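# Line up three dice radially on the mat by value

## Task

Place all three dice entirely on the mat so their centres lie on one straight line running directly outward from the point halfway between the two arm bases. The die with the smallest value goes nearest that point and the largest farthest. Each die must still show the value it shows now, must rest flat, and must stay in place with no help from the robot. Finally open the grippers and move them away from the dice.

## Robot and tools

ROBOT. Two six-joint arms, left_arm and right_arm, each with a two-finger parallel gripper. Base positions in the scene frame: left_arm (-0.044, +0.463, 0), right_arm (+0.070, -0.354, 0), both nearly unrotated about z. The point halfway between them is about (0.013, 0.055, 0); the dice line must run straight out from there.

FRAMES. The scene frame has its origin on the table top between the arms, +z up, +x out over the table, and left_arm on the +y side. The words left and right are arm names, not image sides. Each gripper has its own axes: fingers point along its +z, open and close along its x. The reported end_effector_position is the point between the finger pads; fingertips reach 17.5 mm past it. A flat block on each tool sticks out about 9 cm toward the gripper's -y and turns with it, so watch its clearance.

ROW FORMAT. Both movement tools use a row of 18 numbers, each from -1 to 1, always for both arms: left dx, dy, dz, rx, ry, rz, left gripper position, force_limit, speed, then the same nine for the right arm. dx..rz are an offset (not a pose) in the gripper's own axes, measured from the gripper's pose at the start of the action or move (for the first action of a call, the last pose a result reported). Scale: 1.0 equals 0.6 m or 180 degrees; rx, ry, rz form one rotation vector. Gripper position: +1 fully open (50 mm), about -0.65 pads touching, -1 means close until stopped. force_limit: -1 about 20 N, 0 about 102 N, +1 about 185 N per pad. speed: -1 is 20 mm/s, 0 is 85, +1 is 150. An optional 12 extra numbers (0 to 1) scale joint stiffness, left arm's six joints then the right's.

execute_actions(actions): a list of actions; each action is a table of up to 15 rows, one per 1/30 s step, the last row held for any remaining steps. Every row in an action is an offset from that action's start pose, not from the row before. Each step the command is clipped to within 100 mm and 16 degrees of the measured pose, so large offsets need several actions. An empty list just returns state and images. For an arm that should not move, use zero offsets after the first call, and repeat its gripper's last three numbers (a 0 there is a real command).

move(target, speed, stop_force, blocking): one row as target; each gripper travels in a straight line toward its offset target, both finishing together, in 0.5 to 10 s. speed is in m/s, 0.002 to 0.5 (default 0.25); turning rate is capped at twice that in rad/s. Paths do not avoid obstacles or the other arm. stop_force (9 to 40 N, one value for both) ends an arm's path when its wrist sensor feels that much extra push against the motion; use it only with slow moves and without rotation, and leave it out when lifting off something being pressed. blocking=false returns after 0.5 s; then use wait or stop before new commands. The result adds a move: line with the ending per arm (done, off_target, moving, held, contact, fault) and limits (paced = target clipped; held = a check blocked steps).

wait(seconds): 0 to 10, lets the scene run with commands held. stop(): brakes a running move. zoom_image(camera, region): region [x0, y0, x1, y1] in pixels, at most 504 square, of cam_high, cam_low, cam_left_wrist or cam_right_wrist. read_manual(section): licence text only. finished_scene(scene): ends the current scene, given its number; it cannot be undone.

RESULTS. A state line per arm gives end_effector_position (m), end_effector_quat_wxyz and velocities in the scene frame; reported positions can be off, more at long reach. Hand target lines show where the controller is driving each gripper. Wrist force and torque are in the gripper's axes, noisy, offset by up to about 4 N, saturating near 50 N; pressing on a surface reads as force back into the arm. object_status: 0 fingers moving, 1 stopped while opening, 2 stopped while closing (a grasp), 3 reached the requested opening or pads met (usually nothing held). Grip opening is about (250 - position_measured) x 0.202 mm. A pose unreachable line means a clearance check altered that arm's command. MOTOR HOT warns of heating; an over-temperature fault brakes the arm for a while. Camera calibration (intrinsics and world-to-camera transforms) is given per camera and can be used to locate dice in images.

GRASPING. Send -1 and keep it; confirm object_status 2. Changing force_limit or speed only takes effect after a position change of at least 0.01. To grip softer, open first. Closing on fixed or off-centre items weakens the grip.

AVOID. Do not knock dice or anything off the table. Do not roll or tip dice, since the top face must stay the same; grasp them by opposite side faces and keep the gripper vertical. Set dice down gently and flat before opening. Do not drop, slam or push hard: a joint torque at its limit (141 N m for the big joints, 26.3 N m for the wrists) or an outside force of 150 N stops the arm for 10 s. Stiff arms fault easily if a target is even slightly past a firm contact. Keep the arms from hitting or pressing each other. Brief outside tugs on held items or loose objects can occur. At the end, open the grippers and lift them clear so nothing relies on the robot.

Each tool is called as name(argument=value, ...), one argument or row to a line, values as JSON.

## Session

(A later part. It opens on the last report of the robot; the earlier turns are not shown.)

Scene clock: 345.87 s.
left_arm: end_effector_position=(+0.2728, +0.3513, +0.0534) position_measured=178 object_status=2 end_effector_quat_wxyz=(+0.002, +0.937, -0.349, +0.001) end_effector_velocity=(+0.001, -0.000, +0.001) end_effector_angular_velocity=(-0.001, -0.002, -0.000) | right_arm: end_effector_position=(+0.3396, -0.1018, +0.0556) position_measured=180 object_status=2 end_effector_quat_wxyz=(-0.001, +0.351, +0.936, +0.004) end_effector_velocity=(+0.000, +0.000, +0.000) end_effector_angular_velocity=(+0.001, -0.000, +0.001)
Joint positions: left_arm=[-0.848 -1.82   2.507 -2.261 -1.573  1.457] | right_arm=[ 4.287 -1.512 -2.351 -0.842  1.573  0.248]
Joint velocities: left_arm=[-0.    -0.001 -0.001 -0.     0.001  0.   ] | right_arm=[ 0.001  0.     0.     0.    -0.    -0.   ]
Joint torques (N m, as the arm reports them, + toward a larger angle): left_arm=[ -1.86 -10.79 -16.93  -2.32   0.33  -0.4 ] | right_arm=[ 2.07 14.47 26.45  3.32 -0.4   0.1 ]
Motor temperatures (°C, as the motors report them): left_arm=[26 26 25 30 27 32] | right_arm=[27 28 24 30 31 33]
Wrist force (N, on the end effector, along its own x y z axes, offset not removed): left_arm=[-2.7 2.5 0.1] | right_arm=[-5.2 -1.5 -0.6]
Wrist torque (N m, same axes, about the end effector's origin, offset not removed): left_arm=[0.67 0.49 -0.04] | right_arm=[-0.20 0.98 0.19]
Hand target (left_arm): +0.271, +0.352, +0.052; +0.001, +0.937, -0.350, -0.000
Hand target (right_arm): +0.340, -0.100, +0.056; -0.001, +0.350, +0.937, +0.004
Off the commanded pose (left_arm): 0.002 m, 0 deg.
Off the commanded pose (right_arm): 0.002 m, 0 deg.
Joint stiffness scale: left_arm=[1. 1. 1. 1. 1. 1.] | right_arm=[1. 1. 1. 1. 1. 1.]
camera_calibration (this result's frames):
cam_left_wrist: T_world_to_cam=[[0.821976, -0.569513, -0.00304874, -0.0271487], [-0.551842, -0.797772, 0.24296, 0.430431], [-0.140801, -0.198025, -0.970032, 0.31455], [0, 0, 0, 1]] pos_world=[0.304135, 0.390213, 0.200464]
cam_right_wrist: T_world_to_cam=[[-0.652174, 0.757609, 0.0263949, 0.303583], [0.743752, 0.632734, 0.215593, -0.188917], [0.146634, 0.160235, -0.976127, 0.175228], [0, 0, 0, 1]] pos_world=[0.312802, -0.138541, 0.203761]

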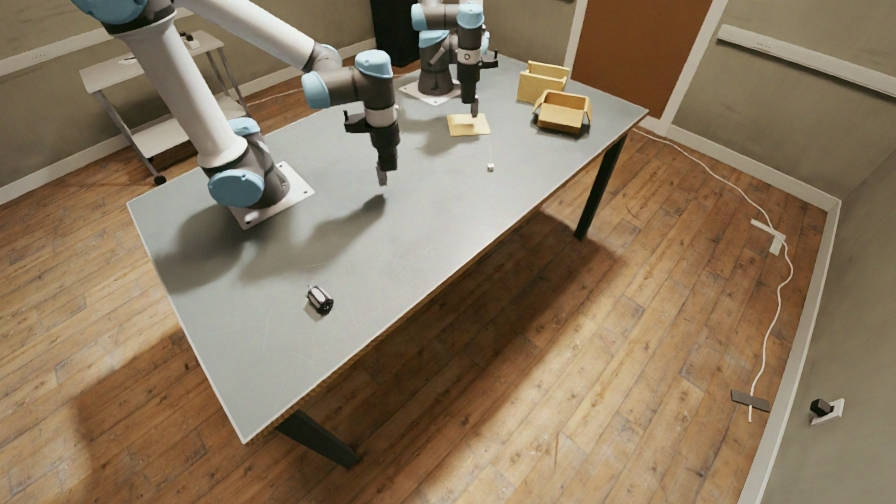

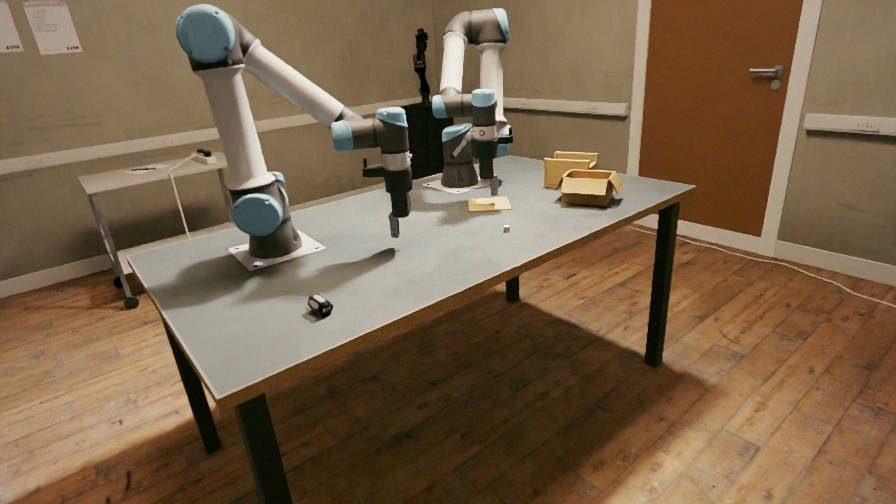

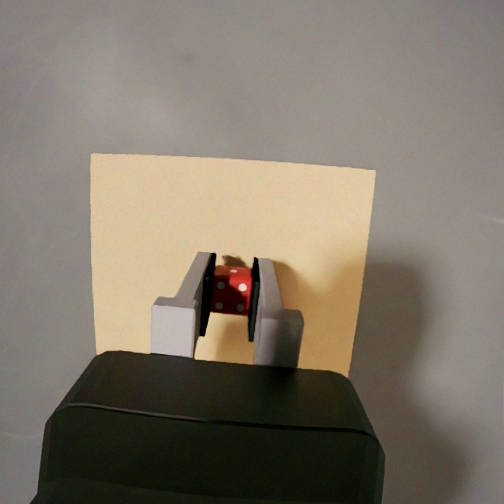

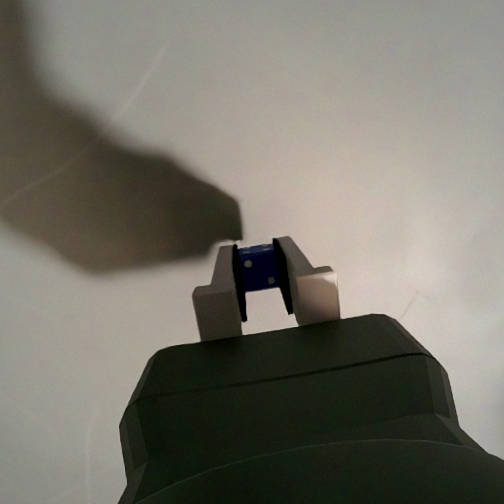

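execute_actions(
  actions=[
    [[-0.0002,-0.0018,0.0013,0,0,0,-1,-0.5,0.2,0.0015,0.0027,-0.0007,0,0,0,-1,-0.5,0.2],[-0.0008,-0.0066,0.0047,0,0,0,-1,-0.5,0.2,0.0015,0.0027,-0.0007,0,0,0,-1,-0.5,0.2],[-0.0016,-0.0131,0.0098,0,0,0,-1,-0.5,0.2,0.0015,0.0027,-0.0007,0,0,0,-1,-0.5,0.2],[-0.0024,-0.0202,0.0160,0,0,0,-1,-0.5,0.2,0.0015,0.0027,-0.0007,0,0,0,-1,-0.5,0.2],[-0.0032,-0.0267,0.0227,0,0,0,-1,-0.5,0.2,0.0015,0.0027,-0.0007,0,0,0,-1,-0.5,0.2],[-0.0038,-0.0315,0.0294,0,0,0,-1,-0.5,0.2,0.0015,0.0027,-0.0007,0,0,0,-1,-0.5,0.2],[-0.004,-0.0333,0.0355,0,0,0,-1,-0.5,0.2,0.0015,0.0027,-0.0007,0,0,0,-1,-0.5,0.2],[-0.004,-0.0333,0.0406,0,0,0,-1,-0.5,0.2,0.0015,0.0027,-0.0007,0,0,0,-1,-0.5,0.2],[-0.004,-0.0333,0.0441,0,0,0,-1,-0.5,0.2,0.0015,0.0027,-0.0007,0,0,0,-1,-0.5,0.2],[-0.004,-0.0333,0.0453,0,0,0,-1,-0.5,0.2,0.0015,0.0027,-0.0007,0,0,0,-1,-0.5,0.2]],
  ],
)

Scene clock: 363.10 s.
left_arm: end_effector_position=(+0.2817, +0.3684, +0.0289) position_measured=178 object_status=2 end_effector_quat_wxyz=(+0.000, +0.938, -0.348, -0.002) end_effector_velocity=(+0.014, -0.004, -0.030) end_effector_angular_velocity=(-0.011, -0.011, -0.031) | right_arm: end_effector_position=(+0.3397, -0.1015, +0.0559) position_measured=180 object_status=2 end_effector_quat_wxyz=(-0.001, +0.351, +0.936, +0.004) end_effector_velocity=(-0.000, -0.000, -0.000) end_effector_angular_velocity=(+0.000, +0.000, +0.001)
Joint positions: left_arm=[-0.788 -1.743  2.536 -2.36  -1.572  1.515] | right_arm=[ 4.287 -1.512 -2.35  -0.843  1.573  0.248]
Joint velocities: left_arm=[ 0.023  0.125  0.022 -0.162 -0.     0.055] | right_arm=[ 0.     0.    -0.     0.     0.    -0.001]
Joint torques (N m, as the arm reports them, + toward a larger angle): left_arm=[  2.12 -13.18 -17.48  -3.7    0.03   0.34] | right_arm=[ 0.8  16.57 26.22  2.76 -0.25  0.28]
Motor temperatures (°C, as the motors report them): left_arm=[26 26 25 30 27 32] | right_arm=[27 28 24 30 31 33]
Wrist force (N, on the end effector, along its own x y z axes, offset not removed): left_arm=[-3.2 -1.0 -0.5] | right_arm=[1.2 0.1 2.8]
Wrist torque (N m, same axes, about the end effector's origin, offset not removed): left_arm=[0.03 0.36 0.21] | right_arm=[0.15 -0.04 0.10]
Hand target (left_arm): +0.284, +0.368, +0.026; +0.002, +0.937, -0.349, +0.001
Hand target (right_arm): +0.340, -0.100, +0.056; -0.001, +0.351, +0.936, +0.004
Off the commanded pose (left_arm): 0.004 m, 0 deg.
Off the commanded pose (right_arm): 0.002 m, 0 deg.
Joint stiffness scale: left_arm=[1. 1. 1. 1. 1. 1.] | right_arm=[1. 1. 1. 1. 1. 1.]
camera_calibration (this result's frames):
cam_left_wrist: T_world_to_cam=[[0.823334, -0.567468, -0.0100411, -0.0257188], [-0.548749, -0.800441, 0.241182, 0.455122], [-0.1449, -0.193063, -0.970428, 0.294715], [0, 0, 0, 1]] pos_world=[0.313627, 0.406602, 0.175975]
cam_right_wrist: T_world_to_cam=[[-0.652058, 0.757708, 0.0264451, 0.303402], [0.743838, 0.632593, 0.215711, -0.189343], [0.146717, 0.160327, -0.976099, 0.175358], [0, 0, 0, 1]] pos_world=[0.312948, -0.138228, 0.203987]

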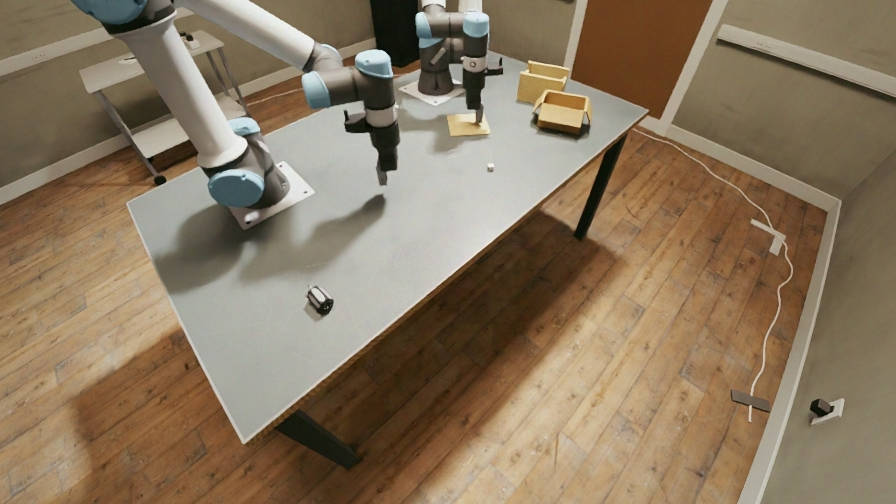

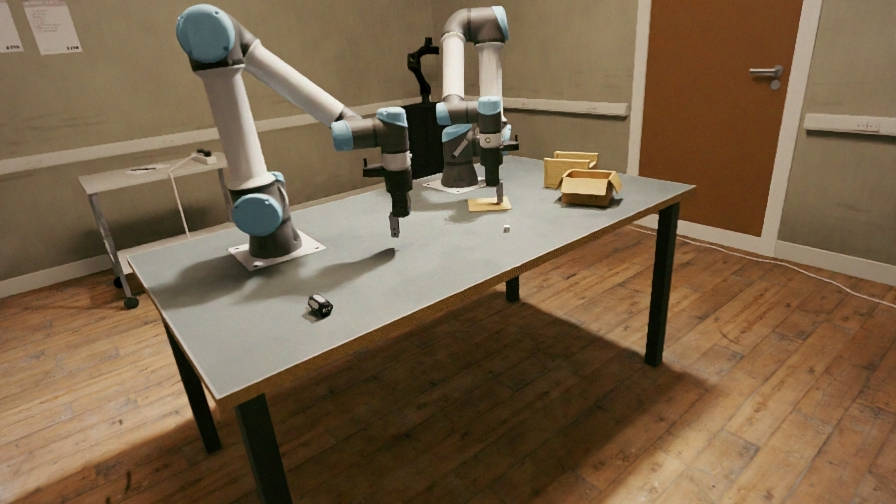

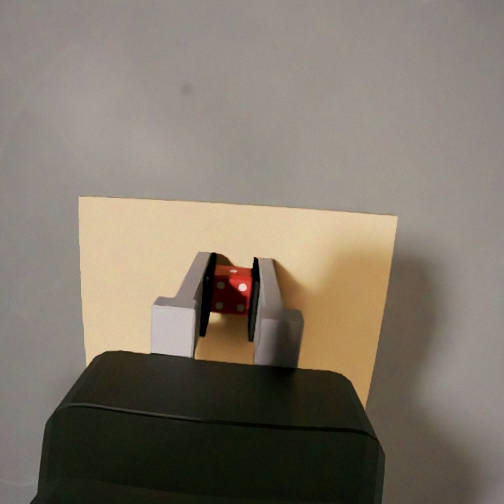

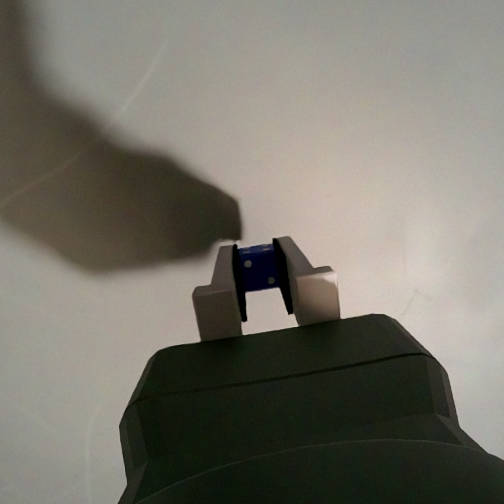

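execute_actions(
  actions=[],
)

Scene clock: 364.03 s.
left_arm: end_effector_position=(+0.2850, +0.3663, +0.0280) position_measured=178 object_status=2 end_effector_quat_wxyz=(+0.002, +0.937, -0.350, +0.003) end_effector_velocity=(+0.001, -0.000, +0.001) end_effector_angular_velocity=(-0.001, -0.001, +0.000) | right_arm: end_effector_position=(+0.3397, -0.1015, +0.0559) position_measured=180 object_status=2 end_effector_quat_wxyz=(-0.001, +0.351, +0.936, +0.004) end_effector_velocity=(-0.000, +0.000, -0.000) end_effector_angular_velocity=(-0.000, +0.000, +0.000)
Joint positions: left_arm=[-0.785 -1.734  2.536 -2.38  -1.572  1.521] | right_arm=[ 4.287 -1.512 -2.35  -0.843  1.573  0.248]
Joint velocities: left_arm=[ 0.001 -0.    -0.001  0.    -0.     0.   ] | right_arm=[ 0.001 -0.    -0.001  0.     0.     0.001]
Joint torques (N m, as the arm reports them, + toward a larger angle): left_arm=[  1.92  -9.32 -15.83  -3.39  -0.22   0.04] | right_arm=[ 1.89 16.3  25.9   2.79 -0.13  0.02]
Motor temperatures (°C, as the motors report them): left_arm=[26 26 25 30 27 32] | right_arm=[27 28 24 30 31 33]
Wrist force (N, on the end effector, along its own x y z axes, offset not removed): left_arm=[0.8 0.6 -1.4] | right_arm=[-0.3 -1.5 4.3]
Wrist torque (N m, same axes, about the end effector's origin, offset not removed): left_arm=[0.17 -0.18 -0.03] | right_arm=[-0.07 -0.02 0.06]
Hand target (left_arm): +0.284, +0.368, +0.026; +0.002, +0.937, -0.349, +0.001
Hand target (right_arm): +0.340, -0.100, +0.056; -0.001, +0.351, +0.936, +0.004
Off the commanded pose (left_arm): 0.003 m, 0 deg.
Off the commanded pose (right_arm): 0.002 m, 0 deg.
Joint stiffness scale: left_arm=[1. 1. 1. 1. 1. 1.] | right_arm=[1. 1. 1. 1. 1. 1.]
camera_calibration (this result's frames):
cam_left_wrist: T_world_to_cam=[[0.821119, -0.570756, 0.000506739, -0.0280665], [-0.553773, -0.796471, 0.242837, 0.455349], [-0.138197, -0.199678, -0.970067, 0.294424], [0, 0, 0, 1]] pos_world=[0.315894, 0.405443, 0.17505]
cam_right_wrist: T_world_to_cam=[[-0.652054, 0.757711, 0.0264329, 0.303405], [0.743844, 0.632596, 0.215682, -0.189335], [0.146703, 0.160298, -0.976106, 0.175359], [0, 0, 0, 1]] pos_world=[0.312946, -0.138231, 0.203985]

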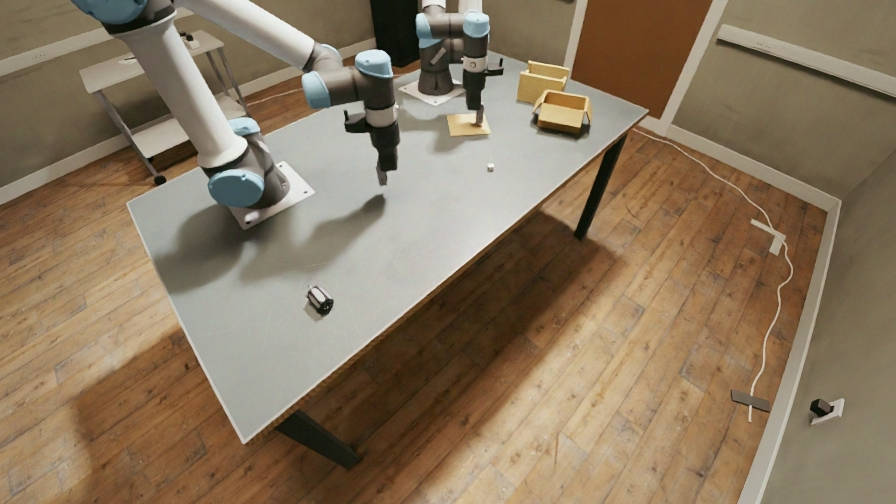

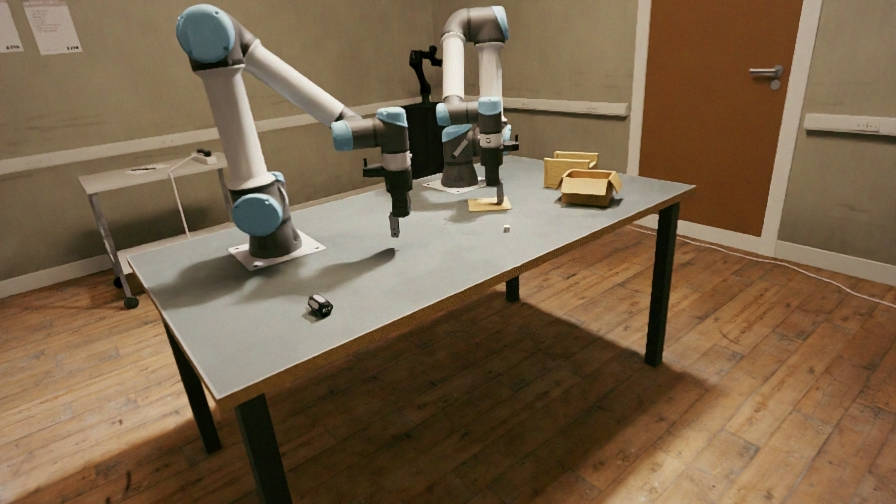

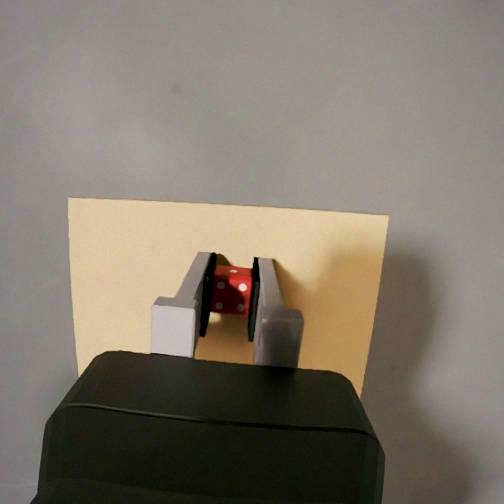

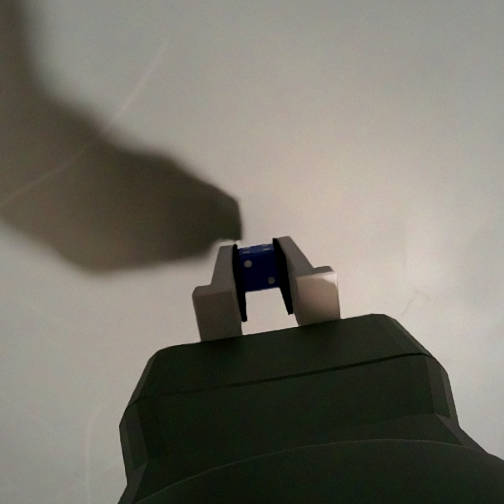

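zoom_image(
  camera="cam_low",
  region=[470, 170, 530, 220],
)

zoom_image(
  camera="cam_left_wrist",
  region=[180, 240, 290, 350],
)

Region (470, 170, 530, 220) of cam_low's 896x504 image, scaled by 8.400, with more detail than that image has.

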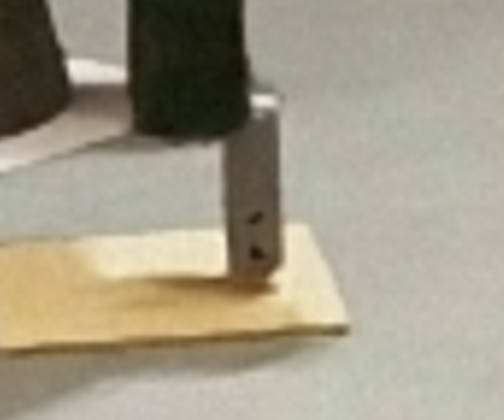

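Region (180, 240, 290, 350) of cam_left_wrist's 504x504 image, scaled by 4.582, with more detail than that image has.

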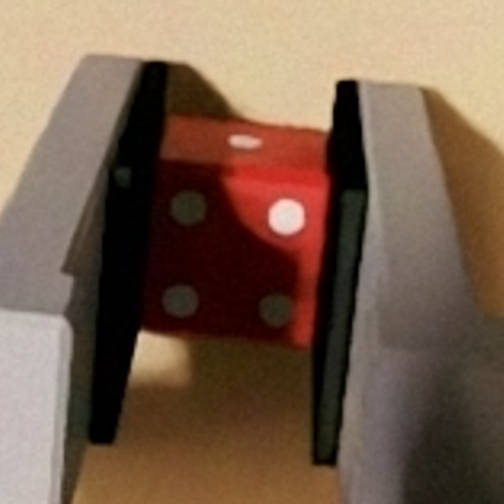

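execute_actions(
  actions=[
    [[0,0,0.0033,0,0,0,-1,-0.5,0.2,0.0013,0.0022,0,0,0,0,-1,-0.5,0.2],[0,0,0.0067,0,0,0,-1,-0.5,0.2,0.0013,0.0022,0,0,0,0,-1,-0.5,0.2],[0,0,0.0067,0,0,0,-1,-0.5,0.2,0.0013,0.0022,0,0,0,0,-1,-0.5,0.2],[0,0,0.0067,0,0,0,-1,-0.5,0.2,0.0013,0.0022,0,0,0,0,-1,-0.5,0.2],[0,0,0.0067,0,0,0,0.45,-0.5,0.5,0.0013,0.0022,0,0,0,0,-1,-0.5,0.2],[0,0,0.0067,0,0,0,0.45,-0.5,0.5,0.0013,0.0022,0,0,0,0,-1,-0.5,0.2],[0,0,0.0067,0,0,0,0.45,-0.5,0.5,0.0013,0.0022,0,0,0,0,-1,-0.5,0.2],[0,0,0,0,0,0,0.45,-0.5,0.5,0.0013,0.0022,0,0,0,0,-1,-0.5,0.2],[0,0,-0.01,0,0,0,0.45,-0.5,0.5,0.0013,0.0022,0,0,0,0,-1,-0.5,0.2],[0,0,-0.0217,0,0,0,0.45,-0.5,0.5,0.0013,0.0022,0,0,0,0,-1,-0.5,0.2],[0,0,-0.0333,0,0,0,0.45,-0.5,0.5,0.0013,0.0022,0,0,0,0,-1,-0.5,0.2],[0,0,-0.0433,0,0,0,0.45,-0.5,0.5,0.0013,0.0022,0,0,0,0,-1,-0.5,0.2],[0.02,0,-0.0467,0,0,0,0.45,-0.5,0.5,0.0013,0.0022,0,0,0,0,-1,-0.5,0.2],[0.06,0,-0.0467,0,0,0,0.45,-0.5,0.5,0.0013,0.0022,0,0,0,0,-1,-0.5,0.2],[0.11,0,-0.0467,0,0,0,0.45,-0.5,0.5,0.0013,0.0022,0,0,0,0,-1,-0.5,0.2]],
  ],
)

Scene clock: 421.57 s.
left_arm: end_effector_position=(+0.2870, +0.3647, +0.0409) position_measured=85 object_status=0 end_effector_quat_wxyz=(+0.002, +0.937, -0.350, +0.004) end_effector_velocity=(+0.119, -0.101, +0.159) end_effector_angular_velocity=(-0.127, -0.139, +0.023) | right_arm: end_effector_position=(+0.3397, -0.1016, +0.0557) position_measured=180 object_status=2 end_effector_quat_wxyz=(-0.001, +0.351, +0.936, +0.003) end_effector_velocity=(+0.000, +0.000, +0.000) end_effector_angular_velocity=(+0.001, -0.000, -0.000)
Joint positions: left_arm=[-0.785 -1.763  2.512 -2.328 -1.572  1.522] | right_arm=[ 4.287 -1.513 -2.35  -0.843  1.573  0.248]
Joint velocities: left_arm=[ 0.026 -0.062 -0.442  0.316  0.005  0.003] | right_arm=[-0.    -0.     0.001  0.     0.     0.   ]
Joint torques (N m, as the arm reports them, + toward a larger angle): left_arm=[ -0.83  11.48 -40.38  -3.71   0.61  -0.04] | right_arm=[ 1.88 15.61 26.08  3.19 -0.12  0.08]
Motor temperatures (°C, as the motors report them): left_arm=[26 26 25 30 27 32] | right_arm=[27 28 24 30 31 33]
Wrist force (N, on the end effector, along its own x y z axes, offset not removed): left_arm=[-3.9 0.8 1.2] | right_arm=[-0.9 -2.0 -0.4]
Wrist torque (N m, same axes, about the end effector's origin, offset not removed): left_arm=[0.26 0.56 0.19] | right_arm=[-0.42 0.00 0.01]
Hand target (left_arm): +0.328, +0.326, +0.061; +0.003, +0.937, -0.350, +0.010
Hand target (right_arm): +0.340, -0.100, +0.056; -0.001, +0.351, +0.936, +0.004
Off the commanded pose (left_arm): 0.065 m, 0 deg.
Off the commanded pose (right_arm): 0.002 m, 0 deg.
Joint stiffness scale: left_arm=[1. 1. 1. 1. 1. 1.] | right_arm=[1. 1. 1. 1. 1. 1.]
camera_calibration (this result's frames):
cam_left_wrist: T_world_to_cam=[[0.821005, -0.570917, 0.00183244, -0.0306357], [-0.554169, -0.79614, 0.243017, 0.452037], [-0.137284, -0.200534, -0.97002, 0.30692], [0, 0, 0, 1]] pos_world=[0.317792, 0.403942, 0.187922]
cam_right_wrist: T_world_to_cam=[[-0.652014, 0.757752, 0.0262386, 0.303431], [0.743922, 0.632661, 0.215222, -0.189242], [0.146485, 0.159847, -0.976213, 0.175233], [0, 0, 0, 1]] pos_world=[0.312954, -0.13821, 0.203832]

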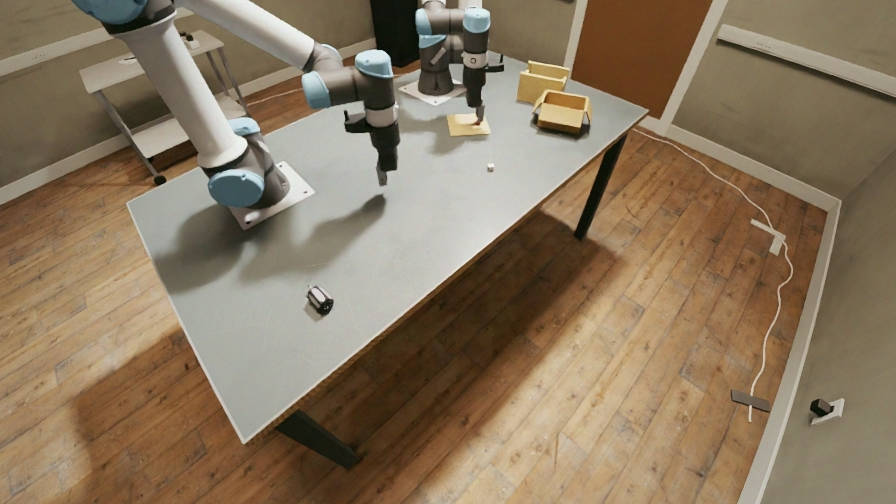

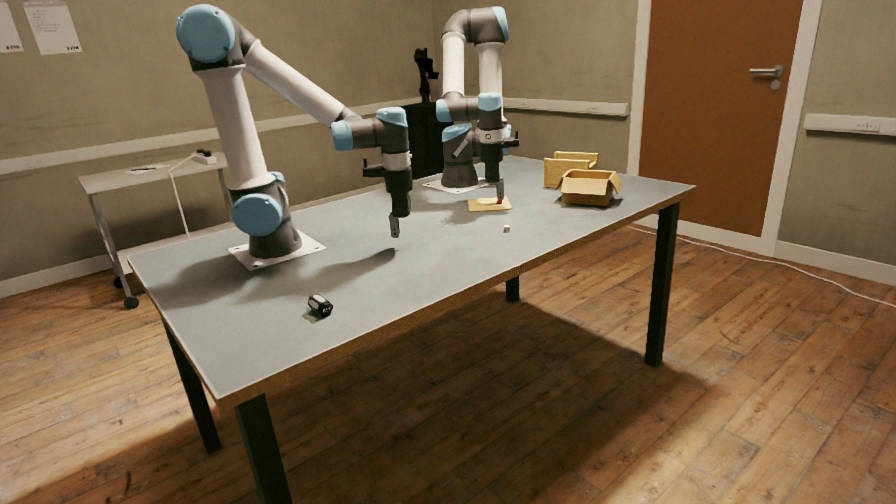

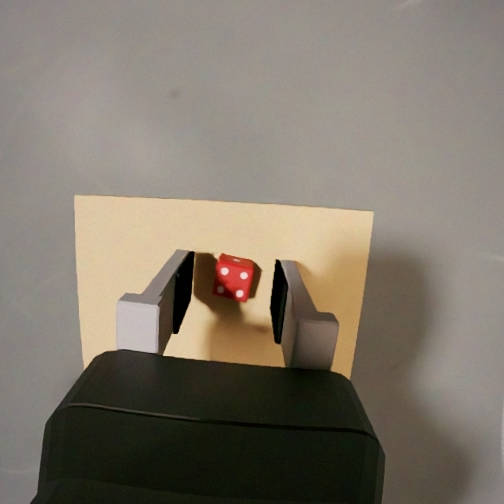

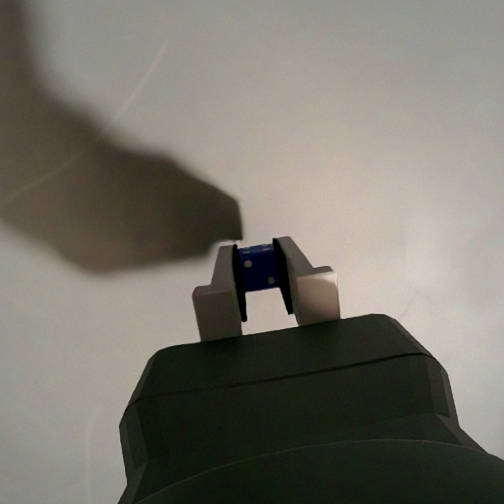

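zoom_image(
  camera="cam_left_wrist",
  region=[185, 235, 285, 335],
)

execute_actions(
  actions=[],
)

Region (185, 235, 285, 335) of cam_left_wrist's 504x504 image, scaled by 5.040, with more detail than that image has.

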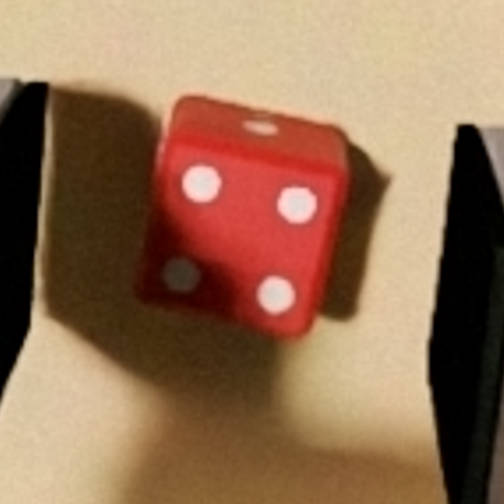

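Scene clock: 423.87 s.
left_arm: end_effector_position=(+0.3264, +0.3273, +0.0594) position_measured=85 object_status=3 end_effector_quat_wxyz=(+0.003, +0.937, -0.350, +0.008) end_effector_velocity=(+0.000, -0.000, +0.000) end_effector_angular_velocity=(+0.000, -0.000, -0.001) | right_arm: end_effector_position=(+0.3397, -0.1016, +0.0557) position_measured=180 object_status=2 end_effector_quat_wxyz=(-0.001, +0.351, +0.936, +0.003) end_effector_velocity=(-0.000, -0.000, -0.000) end_effector_angular_velocity=(-0.000, -0.000, +0.001)
Joint positions: left_arm=[-0.786 -1.666  2.375 -2.298 -1.569  1.521] | right_arm=[ 4.287 -1.513 -2.35  -0.843  1.573  0.248]
Joint velocities: left_arm=[-0.    -0.     0.    -0.     0.     0.001] | right_arm=[ 0.001  0.    -0.001  0.    -0.    -0.   ]
Joint torques (N m, as the arm reports them, + toward a larger angle): left_arm=[ -1.02 -15.72 -22.51  -2.35   0.36  -0.44] | right_arm=[ 1.94 15.68 25.67  3.09 -0.1   0.07]
Motor temperatures (°C, as the motors report them): left_arm=[26 26 25 30 27 32] | right_arm=[27 28 24 30 31 33]
Wrist force (N, on the end effector, along its own x y z axes, offset not removed): left_arm=[-0.5 0.7 1.5] | right_arm=[1.7 2.8 -0.1]
Wrist torque (N m, same axes, about the end effector's origin, offset not removed): left_arm=[0.40 0.00 0.20] | right_arm=[0.58 -0.27 -0.15]
Hand target (left_arm): +0.328, +0.326, +0.061; +0.003, +0.937, -0.350, +0.010
Hand target (right_arm): +0.340, -0.100, +0.056; -0.001, +0.351, +0.936, +0.004
Off the commanded pose (left_arm): 0.010 m, 1 deg.
Off the commanded pose (right_arm): 0.002 m, 0 deg.
Joint stiffness scale: left_arm=[1. 1. 1. 1. 1. 1.] | right_arm=[1. 1. 1. 1. 1. 1.]
camera_calibration (this result's frames):
cam_left_wrist: T_world_to_cam=[[0.820389, -0.571689, 0.0115915, -0.08448], [-0.557138, -0.794617, 0.241207, 0.440232], [-0.128684, -0.204341, -0.970405, 0.321317], [0, 0, 0, 1]] pos_world=[0.355925, 0.367178, 0.2066]
cam_right_wrist: T_world_to_cam=[[-0.652012, 0.757754, 0.0262386, 0.303431], [0.743923, 0.632659, 0.215222, -0.189242], [0.146485, 0.159847, -0.976213, 0.175232], [0, 0, 0, 1]] pos_world=[0.312953, -0.13821, 0.203832]

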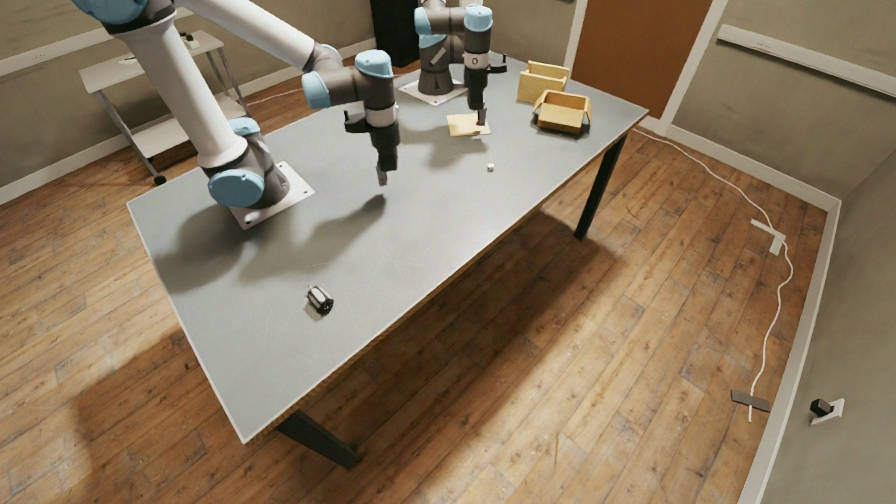

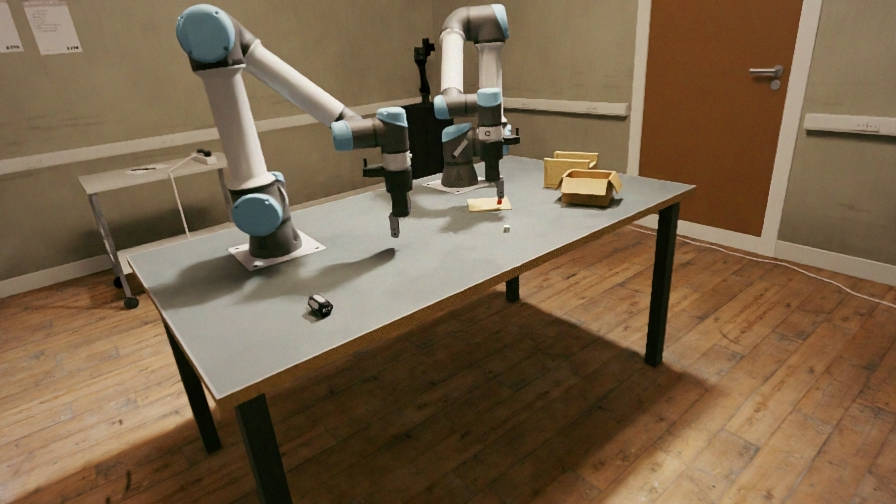

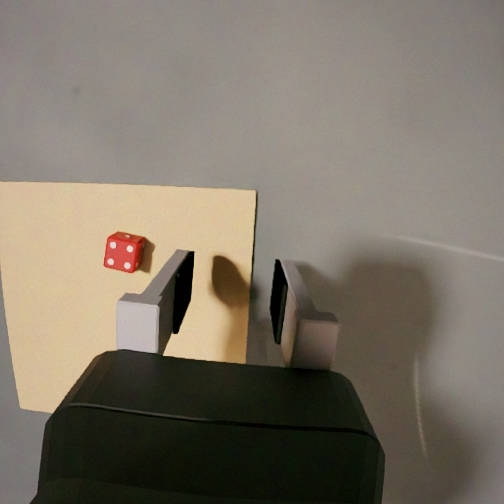

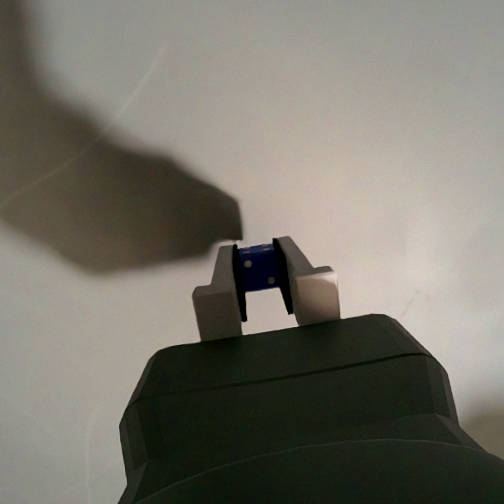

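zoom_image(
  camera="cam_left_wrist",
  region=[90, 220, 160, 290],
)

zoom_image(
  camera="cam_left_wrist",
  region=[225, 165, 285, 225],
)

zoom_image(
  camera="cam_left_wrist",
  region=[0, 370, 70, 440],
)

zoom_image(
  camera="cam_left_wrist",
  region=[0, 160, 60, 220],
)

Region (90, 220, 160, 290) of cam_left_wrist's 504x504 image, scaled by 7.200, with more detail than that image has.

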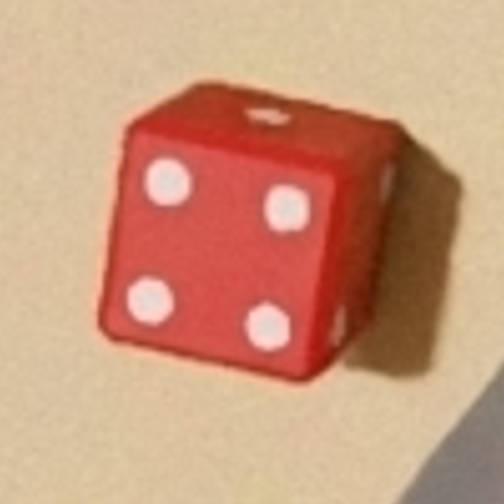

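Region (225, 165, 285, 225) of cam_left_wrist's 504x504 image, scaled by 8.400, with more detail than that image has.

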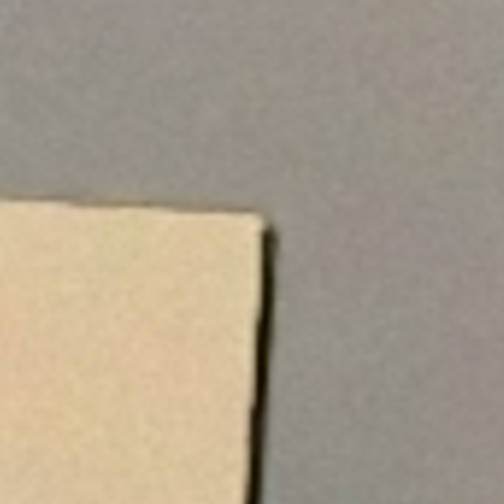

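Region (0, 370, 70, 440) of cam_left_wrist's 504x504 image, scaled by 7.200, with more detail than that image has.

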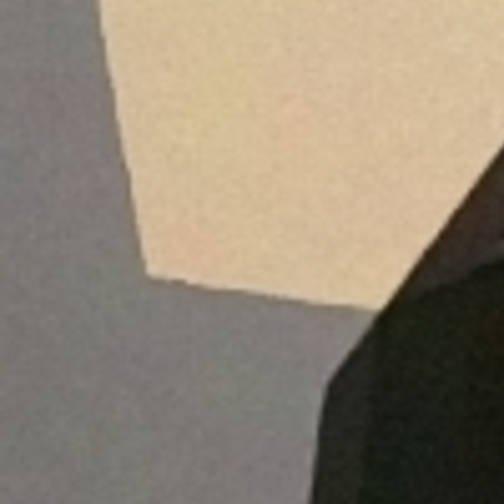

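Region (0, 160, 60, 220) of cam_left_wrist's 504x504 image, scaled by 8.400, with more detail than that image has.

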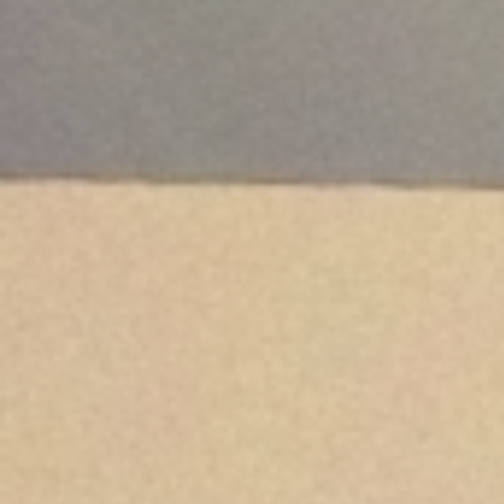

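execute_actions(
  actions=[
    [[0.0100,-0.0001,0.0005,0,-0.0002,0.0002,0.45,-0.5,0.5,0.0013,0.0023,-0.0005,0,0,0,-1,-0.5,0.2],[0.0300,-0.0004,0.0015,0,-0.0005,0.0005,0.45,-0.5,0.5,0.0013,0.0023,-0.0005,0,0,0,-1,-0.5,0.2],[0.0583,-0.0008,0.0030,0,-0.0009,0.0009,0.45,-0.5,0.5,0.0013,0.0023,-0.0005,0,0,0,-1,-0.5,0.2],[0.0899,-0.0013,0.0046,0,-0.0014,0.0015,0.45,-0.5,0.5,0.0013,0.0023,-0.0005,0,0,0,-1,-0.5,0.2],[0.1216,-0.0017,0.0063,0,-0.0018,0.0020,0.45,-0.5,0.5,0.0013,0.0023,-0.0005,0,0,0,-1,-0.5,0.2],[0.1532,-0.0022,0.0079,0,-0.0023,0.0025,0.45,-0.5,0.5,0.0013,0.0023,-0.0005,0,0,0,-1,-0.5,0.2],[0.1848,-0.0026,0.0095,0,-0.0028,0.0030,0.45,-0.5,0.5,0.0013,0.0023,-0.0005,0,0,0,-1,-0.5,0.2],[0.2165,-0.0031,0.0111,0,-0.0033,0.0035,0.45,-0.5,0.5,0.0013,0.0023,-0.0005,0,0,0,-1,-0.5,0.2],[0.2481,-0.0035,0.0128,0,-0.0037,0.0040,0.45,-0.5,0.5,0.0013,0.0023,-0.0005,0,0,0,-1,-0.5,0.2],[0.2798,-0.0040,0.0144,0,-0.0042,0.0045,0.45,-0.5,0.5,0.0013,0.0023,-0.0005,0,0,0,-1,-0.5,0.2],[0.3081,-0.0044,0.0158,0,-0.0046,0.0050,0.45,-0.5,0.5,0.0013,0.0023,-0.0005,0,0,0,-1,-0.5,0.2],[0.3314,-0.0047,0.0170,0,-0.0050,0.0053,0.45,-0.5,0.5,0.0013,0.0023,-0.0005,0,0,0,-1,-0.5,0.2],[0.3480,-0.0049,0.0179,0,-0.0052,0.0056,0.45,-0.5,0.5,0.0013,0.0023,-0.0005,0,0,0,-1,-0.5,0.2],[0.3564,-0.0051,0.0183,0,-0.0054,0.0058,0.45,-0.5,0.5,0.0013,0.0023,-0.0005,0,0,0,-1,-0.5,0.2],[0.3597,-0.0051,0.0185,0,-0.0054,0.0058,0.45,-0.5,0.5,0.0013,0.0023,-0.0005,0,0,0,-1,-0.5,0.2]],
  ],
)

Scene clock: 493.70 s.
left_arm: end_effector_position=(+0.4341, +0.2288, +0.0608) position_measured=85 object_status=3 end_effector_quat_wxyz=(+0.002, +0.934, -0.358, +0.013) end_effector_velocity=(+0.334, -0.289, -0.023) end_effector_angular_velocity=(-0.010, -0.020, -0.044) | right_arm: end_effector_position=(+0.3397, -0.1015, +0.0558) position_measured=180 object_status=2 end_effector_quat_wxyz=(-0.001, +0.351, +0.936, +0.003) end_effector_velocity=(+0.000, -0.000, +0.000) end_effector_angular_velocity=(+0.000, -0.001, -0.000)
Joint positions: left_arm=[-0.782 -1.343  2.02  -2.273 -1.564  1.542] | right_arm=[ 4.287 -1.513 -2.35  -0.843  1.573  0.248]
Joint velocities: left_arm=[ 0.039  0.936 -1.149  0.19   0.004  0.084] | right_arm=[-0.001  0.     0.     0.    -0.    -0.   ]
Joint torques (N m, as the arm reports them, + toward a larger angle): left_arm=[  1.65 -28.19 -25.21  -2.22   0.51   0.14] | right_arm=[ 1.59 15.95 25.42  2.74 -0.23  0.06]
Motor temperatures (°C, as the motors report them): left_arm=[26 26 25 30 27 32] | right_arm=[27 28 24 30 31 33]
Wrist force (N, on the end effector, along its own x y z axes, offset not removed): left_arm=[-2.7 -1.4 -0.9] | right_arm=[-0.6 3.5 2.8]
Wrist torque (N m, same axes, about the end effector's origin, offset not removed): left_arm=[-0.13 0.48 -0.02] | right_arm=[0.54 0.14 0.02]
Hand target (left_arm): +0.479, +0.195, +0.056; +0.001, +0.933, -0.359, +0.011
Hand target (right_arm): +0.340, -0.100, +0.056; -0.001, +0.351, +0.936, +0.003
Off the commanded pose (left_arm): 0.071 m, 1 deg.
Off the commanded pose (right_arm): 0.001 m, 0 deg.
Joint stiffness scale: left_arm=[1. 1. 1. 1. 1. 1.] | right_arm=[1. 1. 1. 1. 1. 1.]
camera_calibration (this result's frames):
cam_left_wrist: T_world_to_cam=[[0.810838, -0.584954, 0.0192274, -0.222464], [-0.572087, -0.785213, 0.236974, 0.426172], [-0.123521, -0.203147, -0.971326, 0.31389], [0, 0, 0, 1]] pos_world=[0.462962, 0.268271, 0.208175]
cam_right_wrist: T_world_to_cam=[[-0.65201, 0.757754, 0.0262798, 0.303381], [0.743916, 0.632635, 0.215319, -0.189375], [0.146534, 0.15994, -0.97619, 0.175304], [0, 0, 0, 1]] pos_world=[0.312998, -0.138121, 0.203933]

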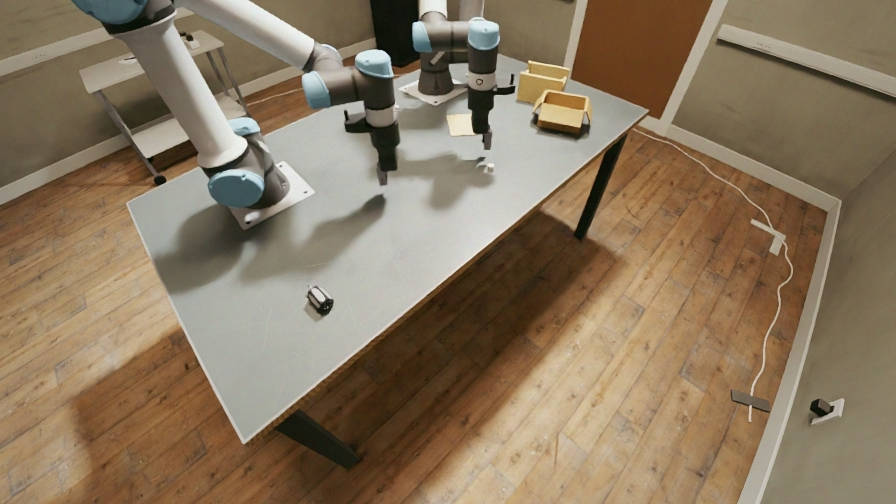

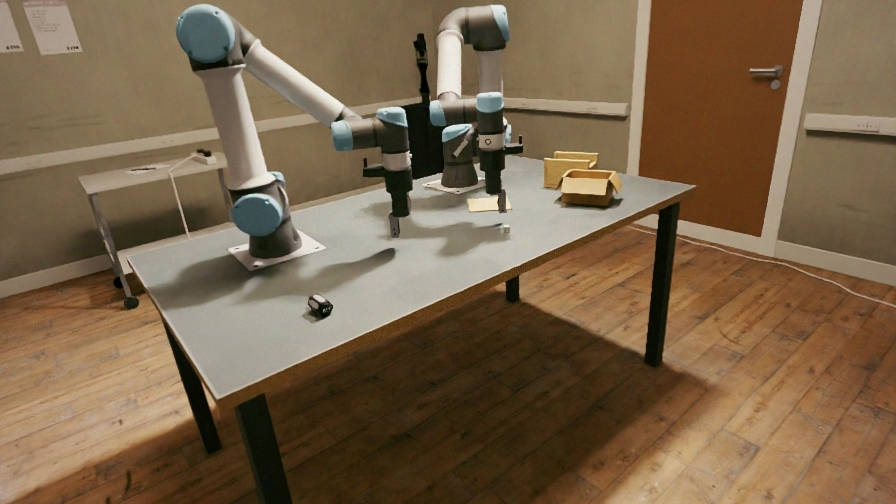

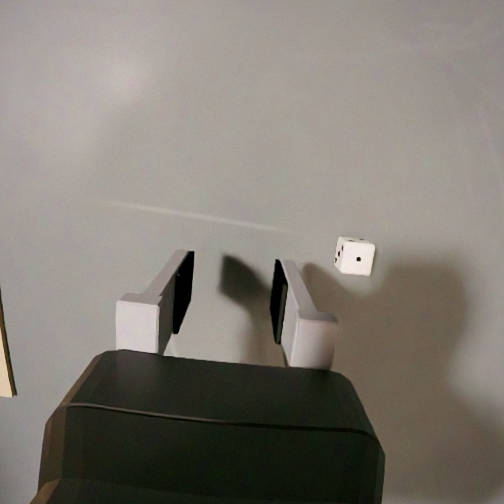

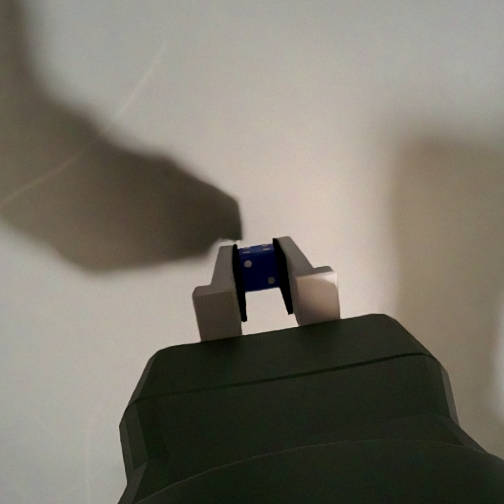

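execute_actions(
  actions=[],
)

Scene clock: 497.33 s.
left_arm: end_effector_position=(+0.4773, +0.1955, +0.0542) position_measured=85 object_status=3 end_effector_quat_wxyz=(+0.000, +0.933, -0.360, +0.010) end_effector_velocity=(-0.001, -0.001, -0.001) end_effector_angular_velocity=(-0.001, +0.003, -0.001) | right_arm: end_effector_position=(+0.3397, -0.1015, +0.0558) position_measured=180 object_status=2 end_effector_quat_wxyz=(-0.001, +0.351, +0.936, +0.003) end_effector_velocity=(-0.000, +0.001, +0.000) end_effector_angular_velocity=(+0.001, -0.001, +0.002)
Joint positions: left_arm=[-0.772 -1.22   1.868 -2.238 -1.564  1.556] | right_arm=[ 4.287 -1.513 -2.35  -0.843  1.573  0.248]
Joint velocities: left_arm=[-0.001  0.001  0.001 -0.    -0.003 -0.001] | right_arm=[ 0.001  0.     0.001  0.     0.    -0.001]
Joint torques (N m, as the arm reports them, + toward a larger angle): left_arm=[  1.37 -36.59 -23.44  -2.47   0.2    0.14] | right_arm=[ 1.74 15.65 25.99  2.83 -0.06  0.18]
Motor temperatures (°C, as the motors report them): left_arm=[26 26 25 30 27 32] | right_arm=[27 28 24 30 31 33]
Wrist force (N, on the end effector, along its own x y z axes, offset not removed): left_arm=[-1.0 1.8 0.8] | right_arm=[-0.3 -2.1 1.9]
Wrist torque (N m, same axes, about the end effector's origin, offset not removed): left_arm=[0.46 0.19 0.11] | right_arm=[-0.13 -0.17 0.08]
Hand target (left_arm): +0.479, +0.195, +0.056; +0.001, +0.933, -0.359, +0.011
Hand target (right_arm): +0.340, -0.100, +0.056; -0.001, +0.351, +0.936, +0.003
Off the commanded pose (left_arm): 0.016 m, 1 deg.
Off the commanded pose (right_arm): 0.001 m, 0 deg.
Joint stiffness scale: left_arm=[1. 1. 1. 1. 1. 1.] | right_arm=[1. 1. 1. 1. 1. 1.]
camera_calibration (this result's frames):
cam_left_wrist: T_world_to_cam=[[0.808736, -0.588021, 0.0133089, -0.27487], [-0.57401, -0.784128, 0.235916, 0.427108], [-0.128288, -0.198433, -0.971682, 0.307432], [0, 0, 0, 1]] pos_world=[0.506901, 0.234282, 0.201623]
cam_right_wrist: T_world_to_cam=[[-0.652009, 0.757756, 0.0262733, 0.303382], [0.743918, 0.632637, 0.215304, -0.189371], [0.146526, 0.159925, -0.976194, 0.175305], [0, 0, 0, 1]] pos_world=[0.312998, -0.138122, 0.203933]

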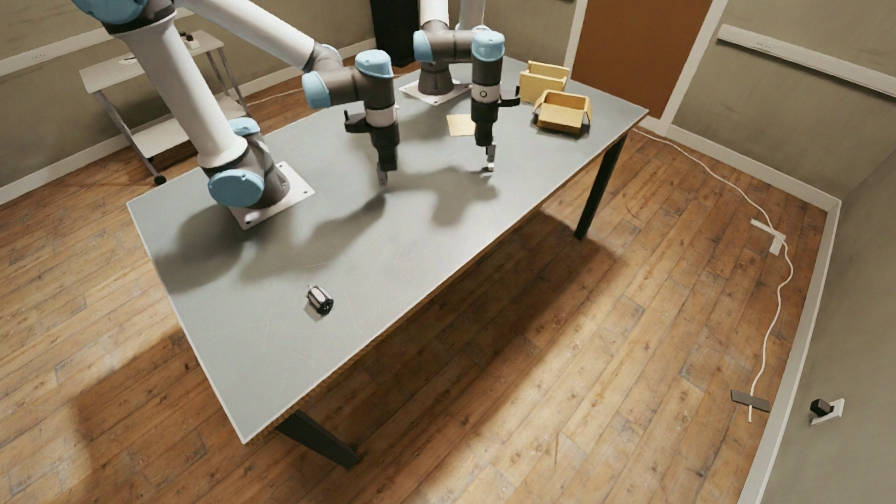

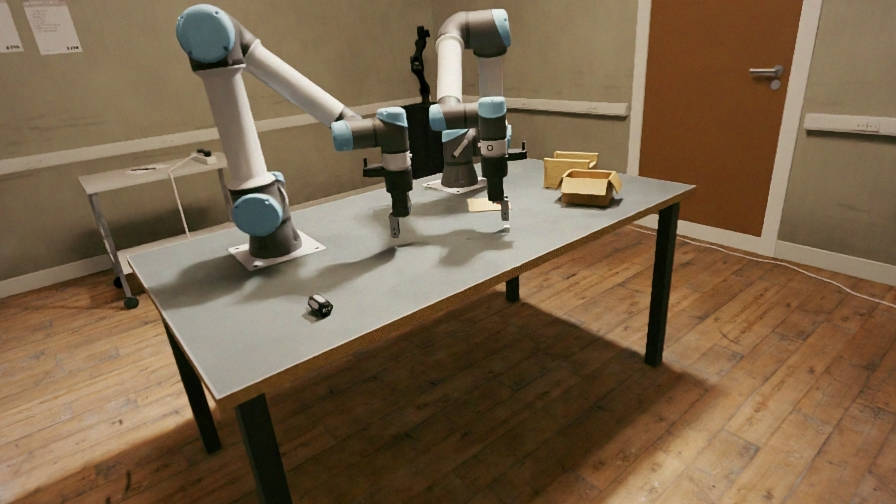

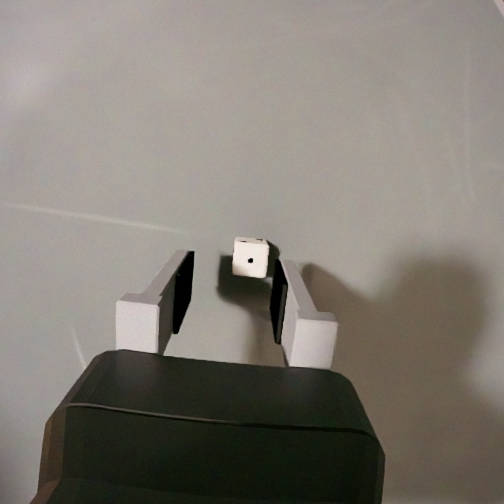

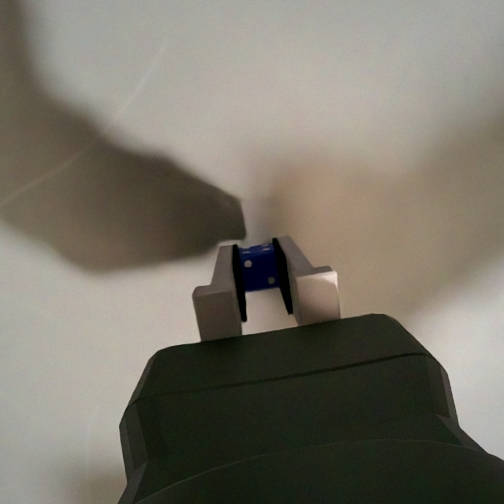

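zoom_image(
  camera="cam_left_wrist",
  region=[215, 225, 285, 295],
)

Region (215, 225, 285, 295) of cam_left_wrist's 504x504 image, scaled by 7.200, with more detail than that image has.

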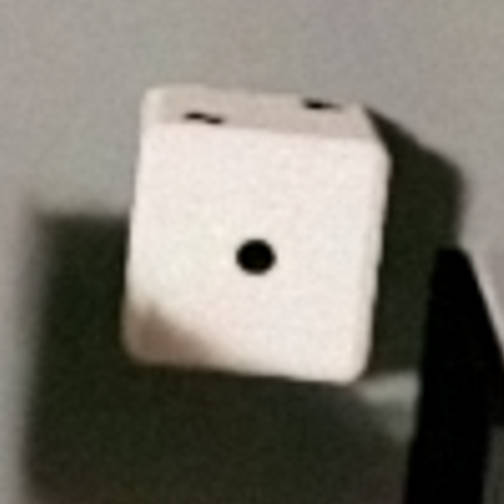

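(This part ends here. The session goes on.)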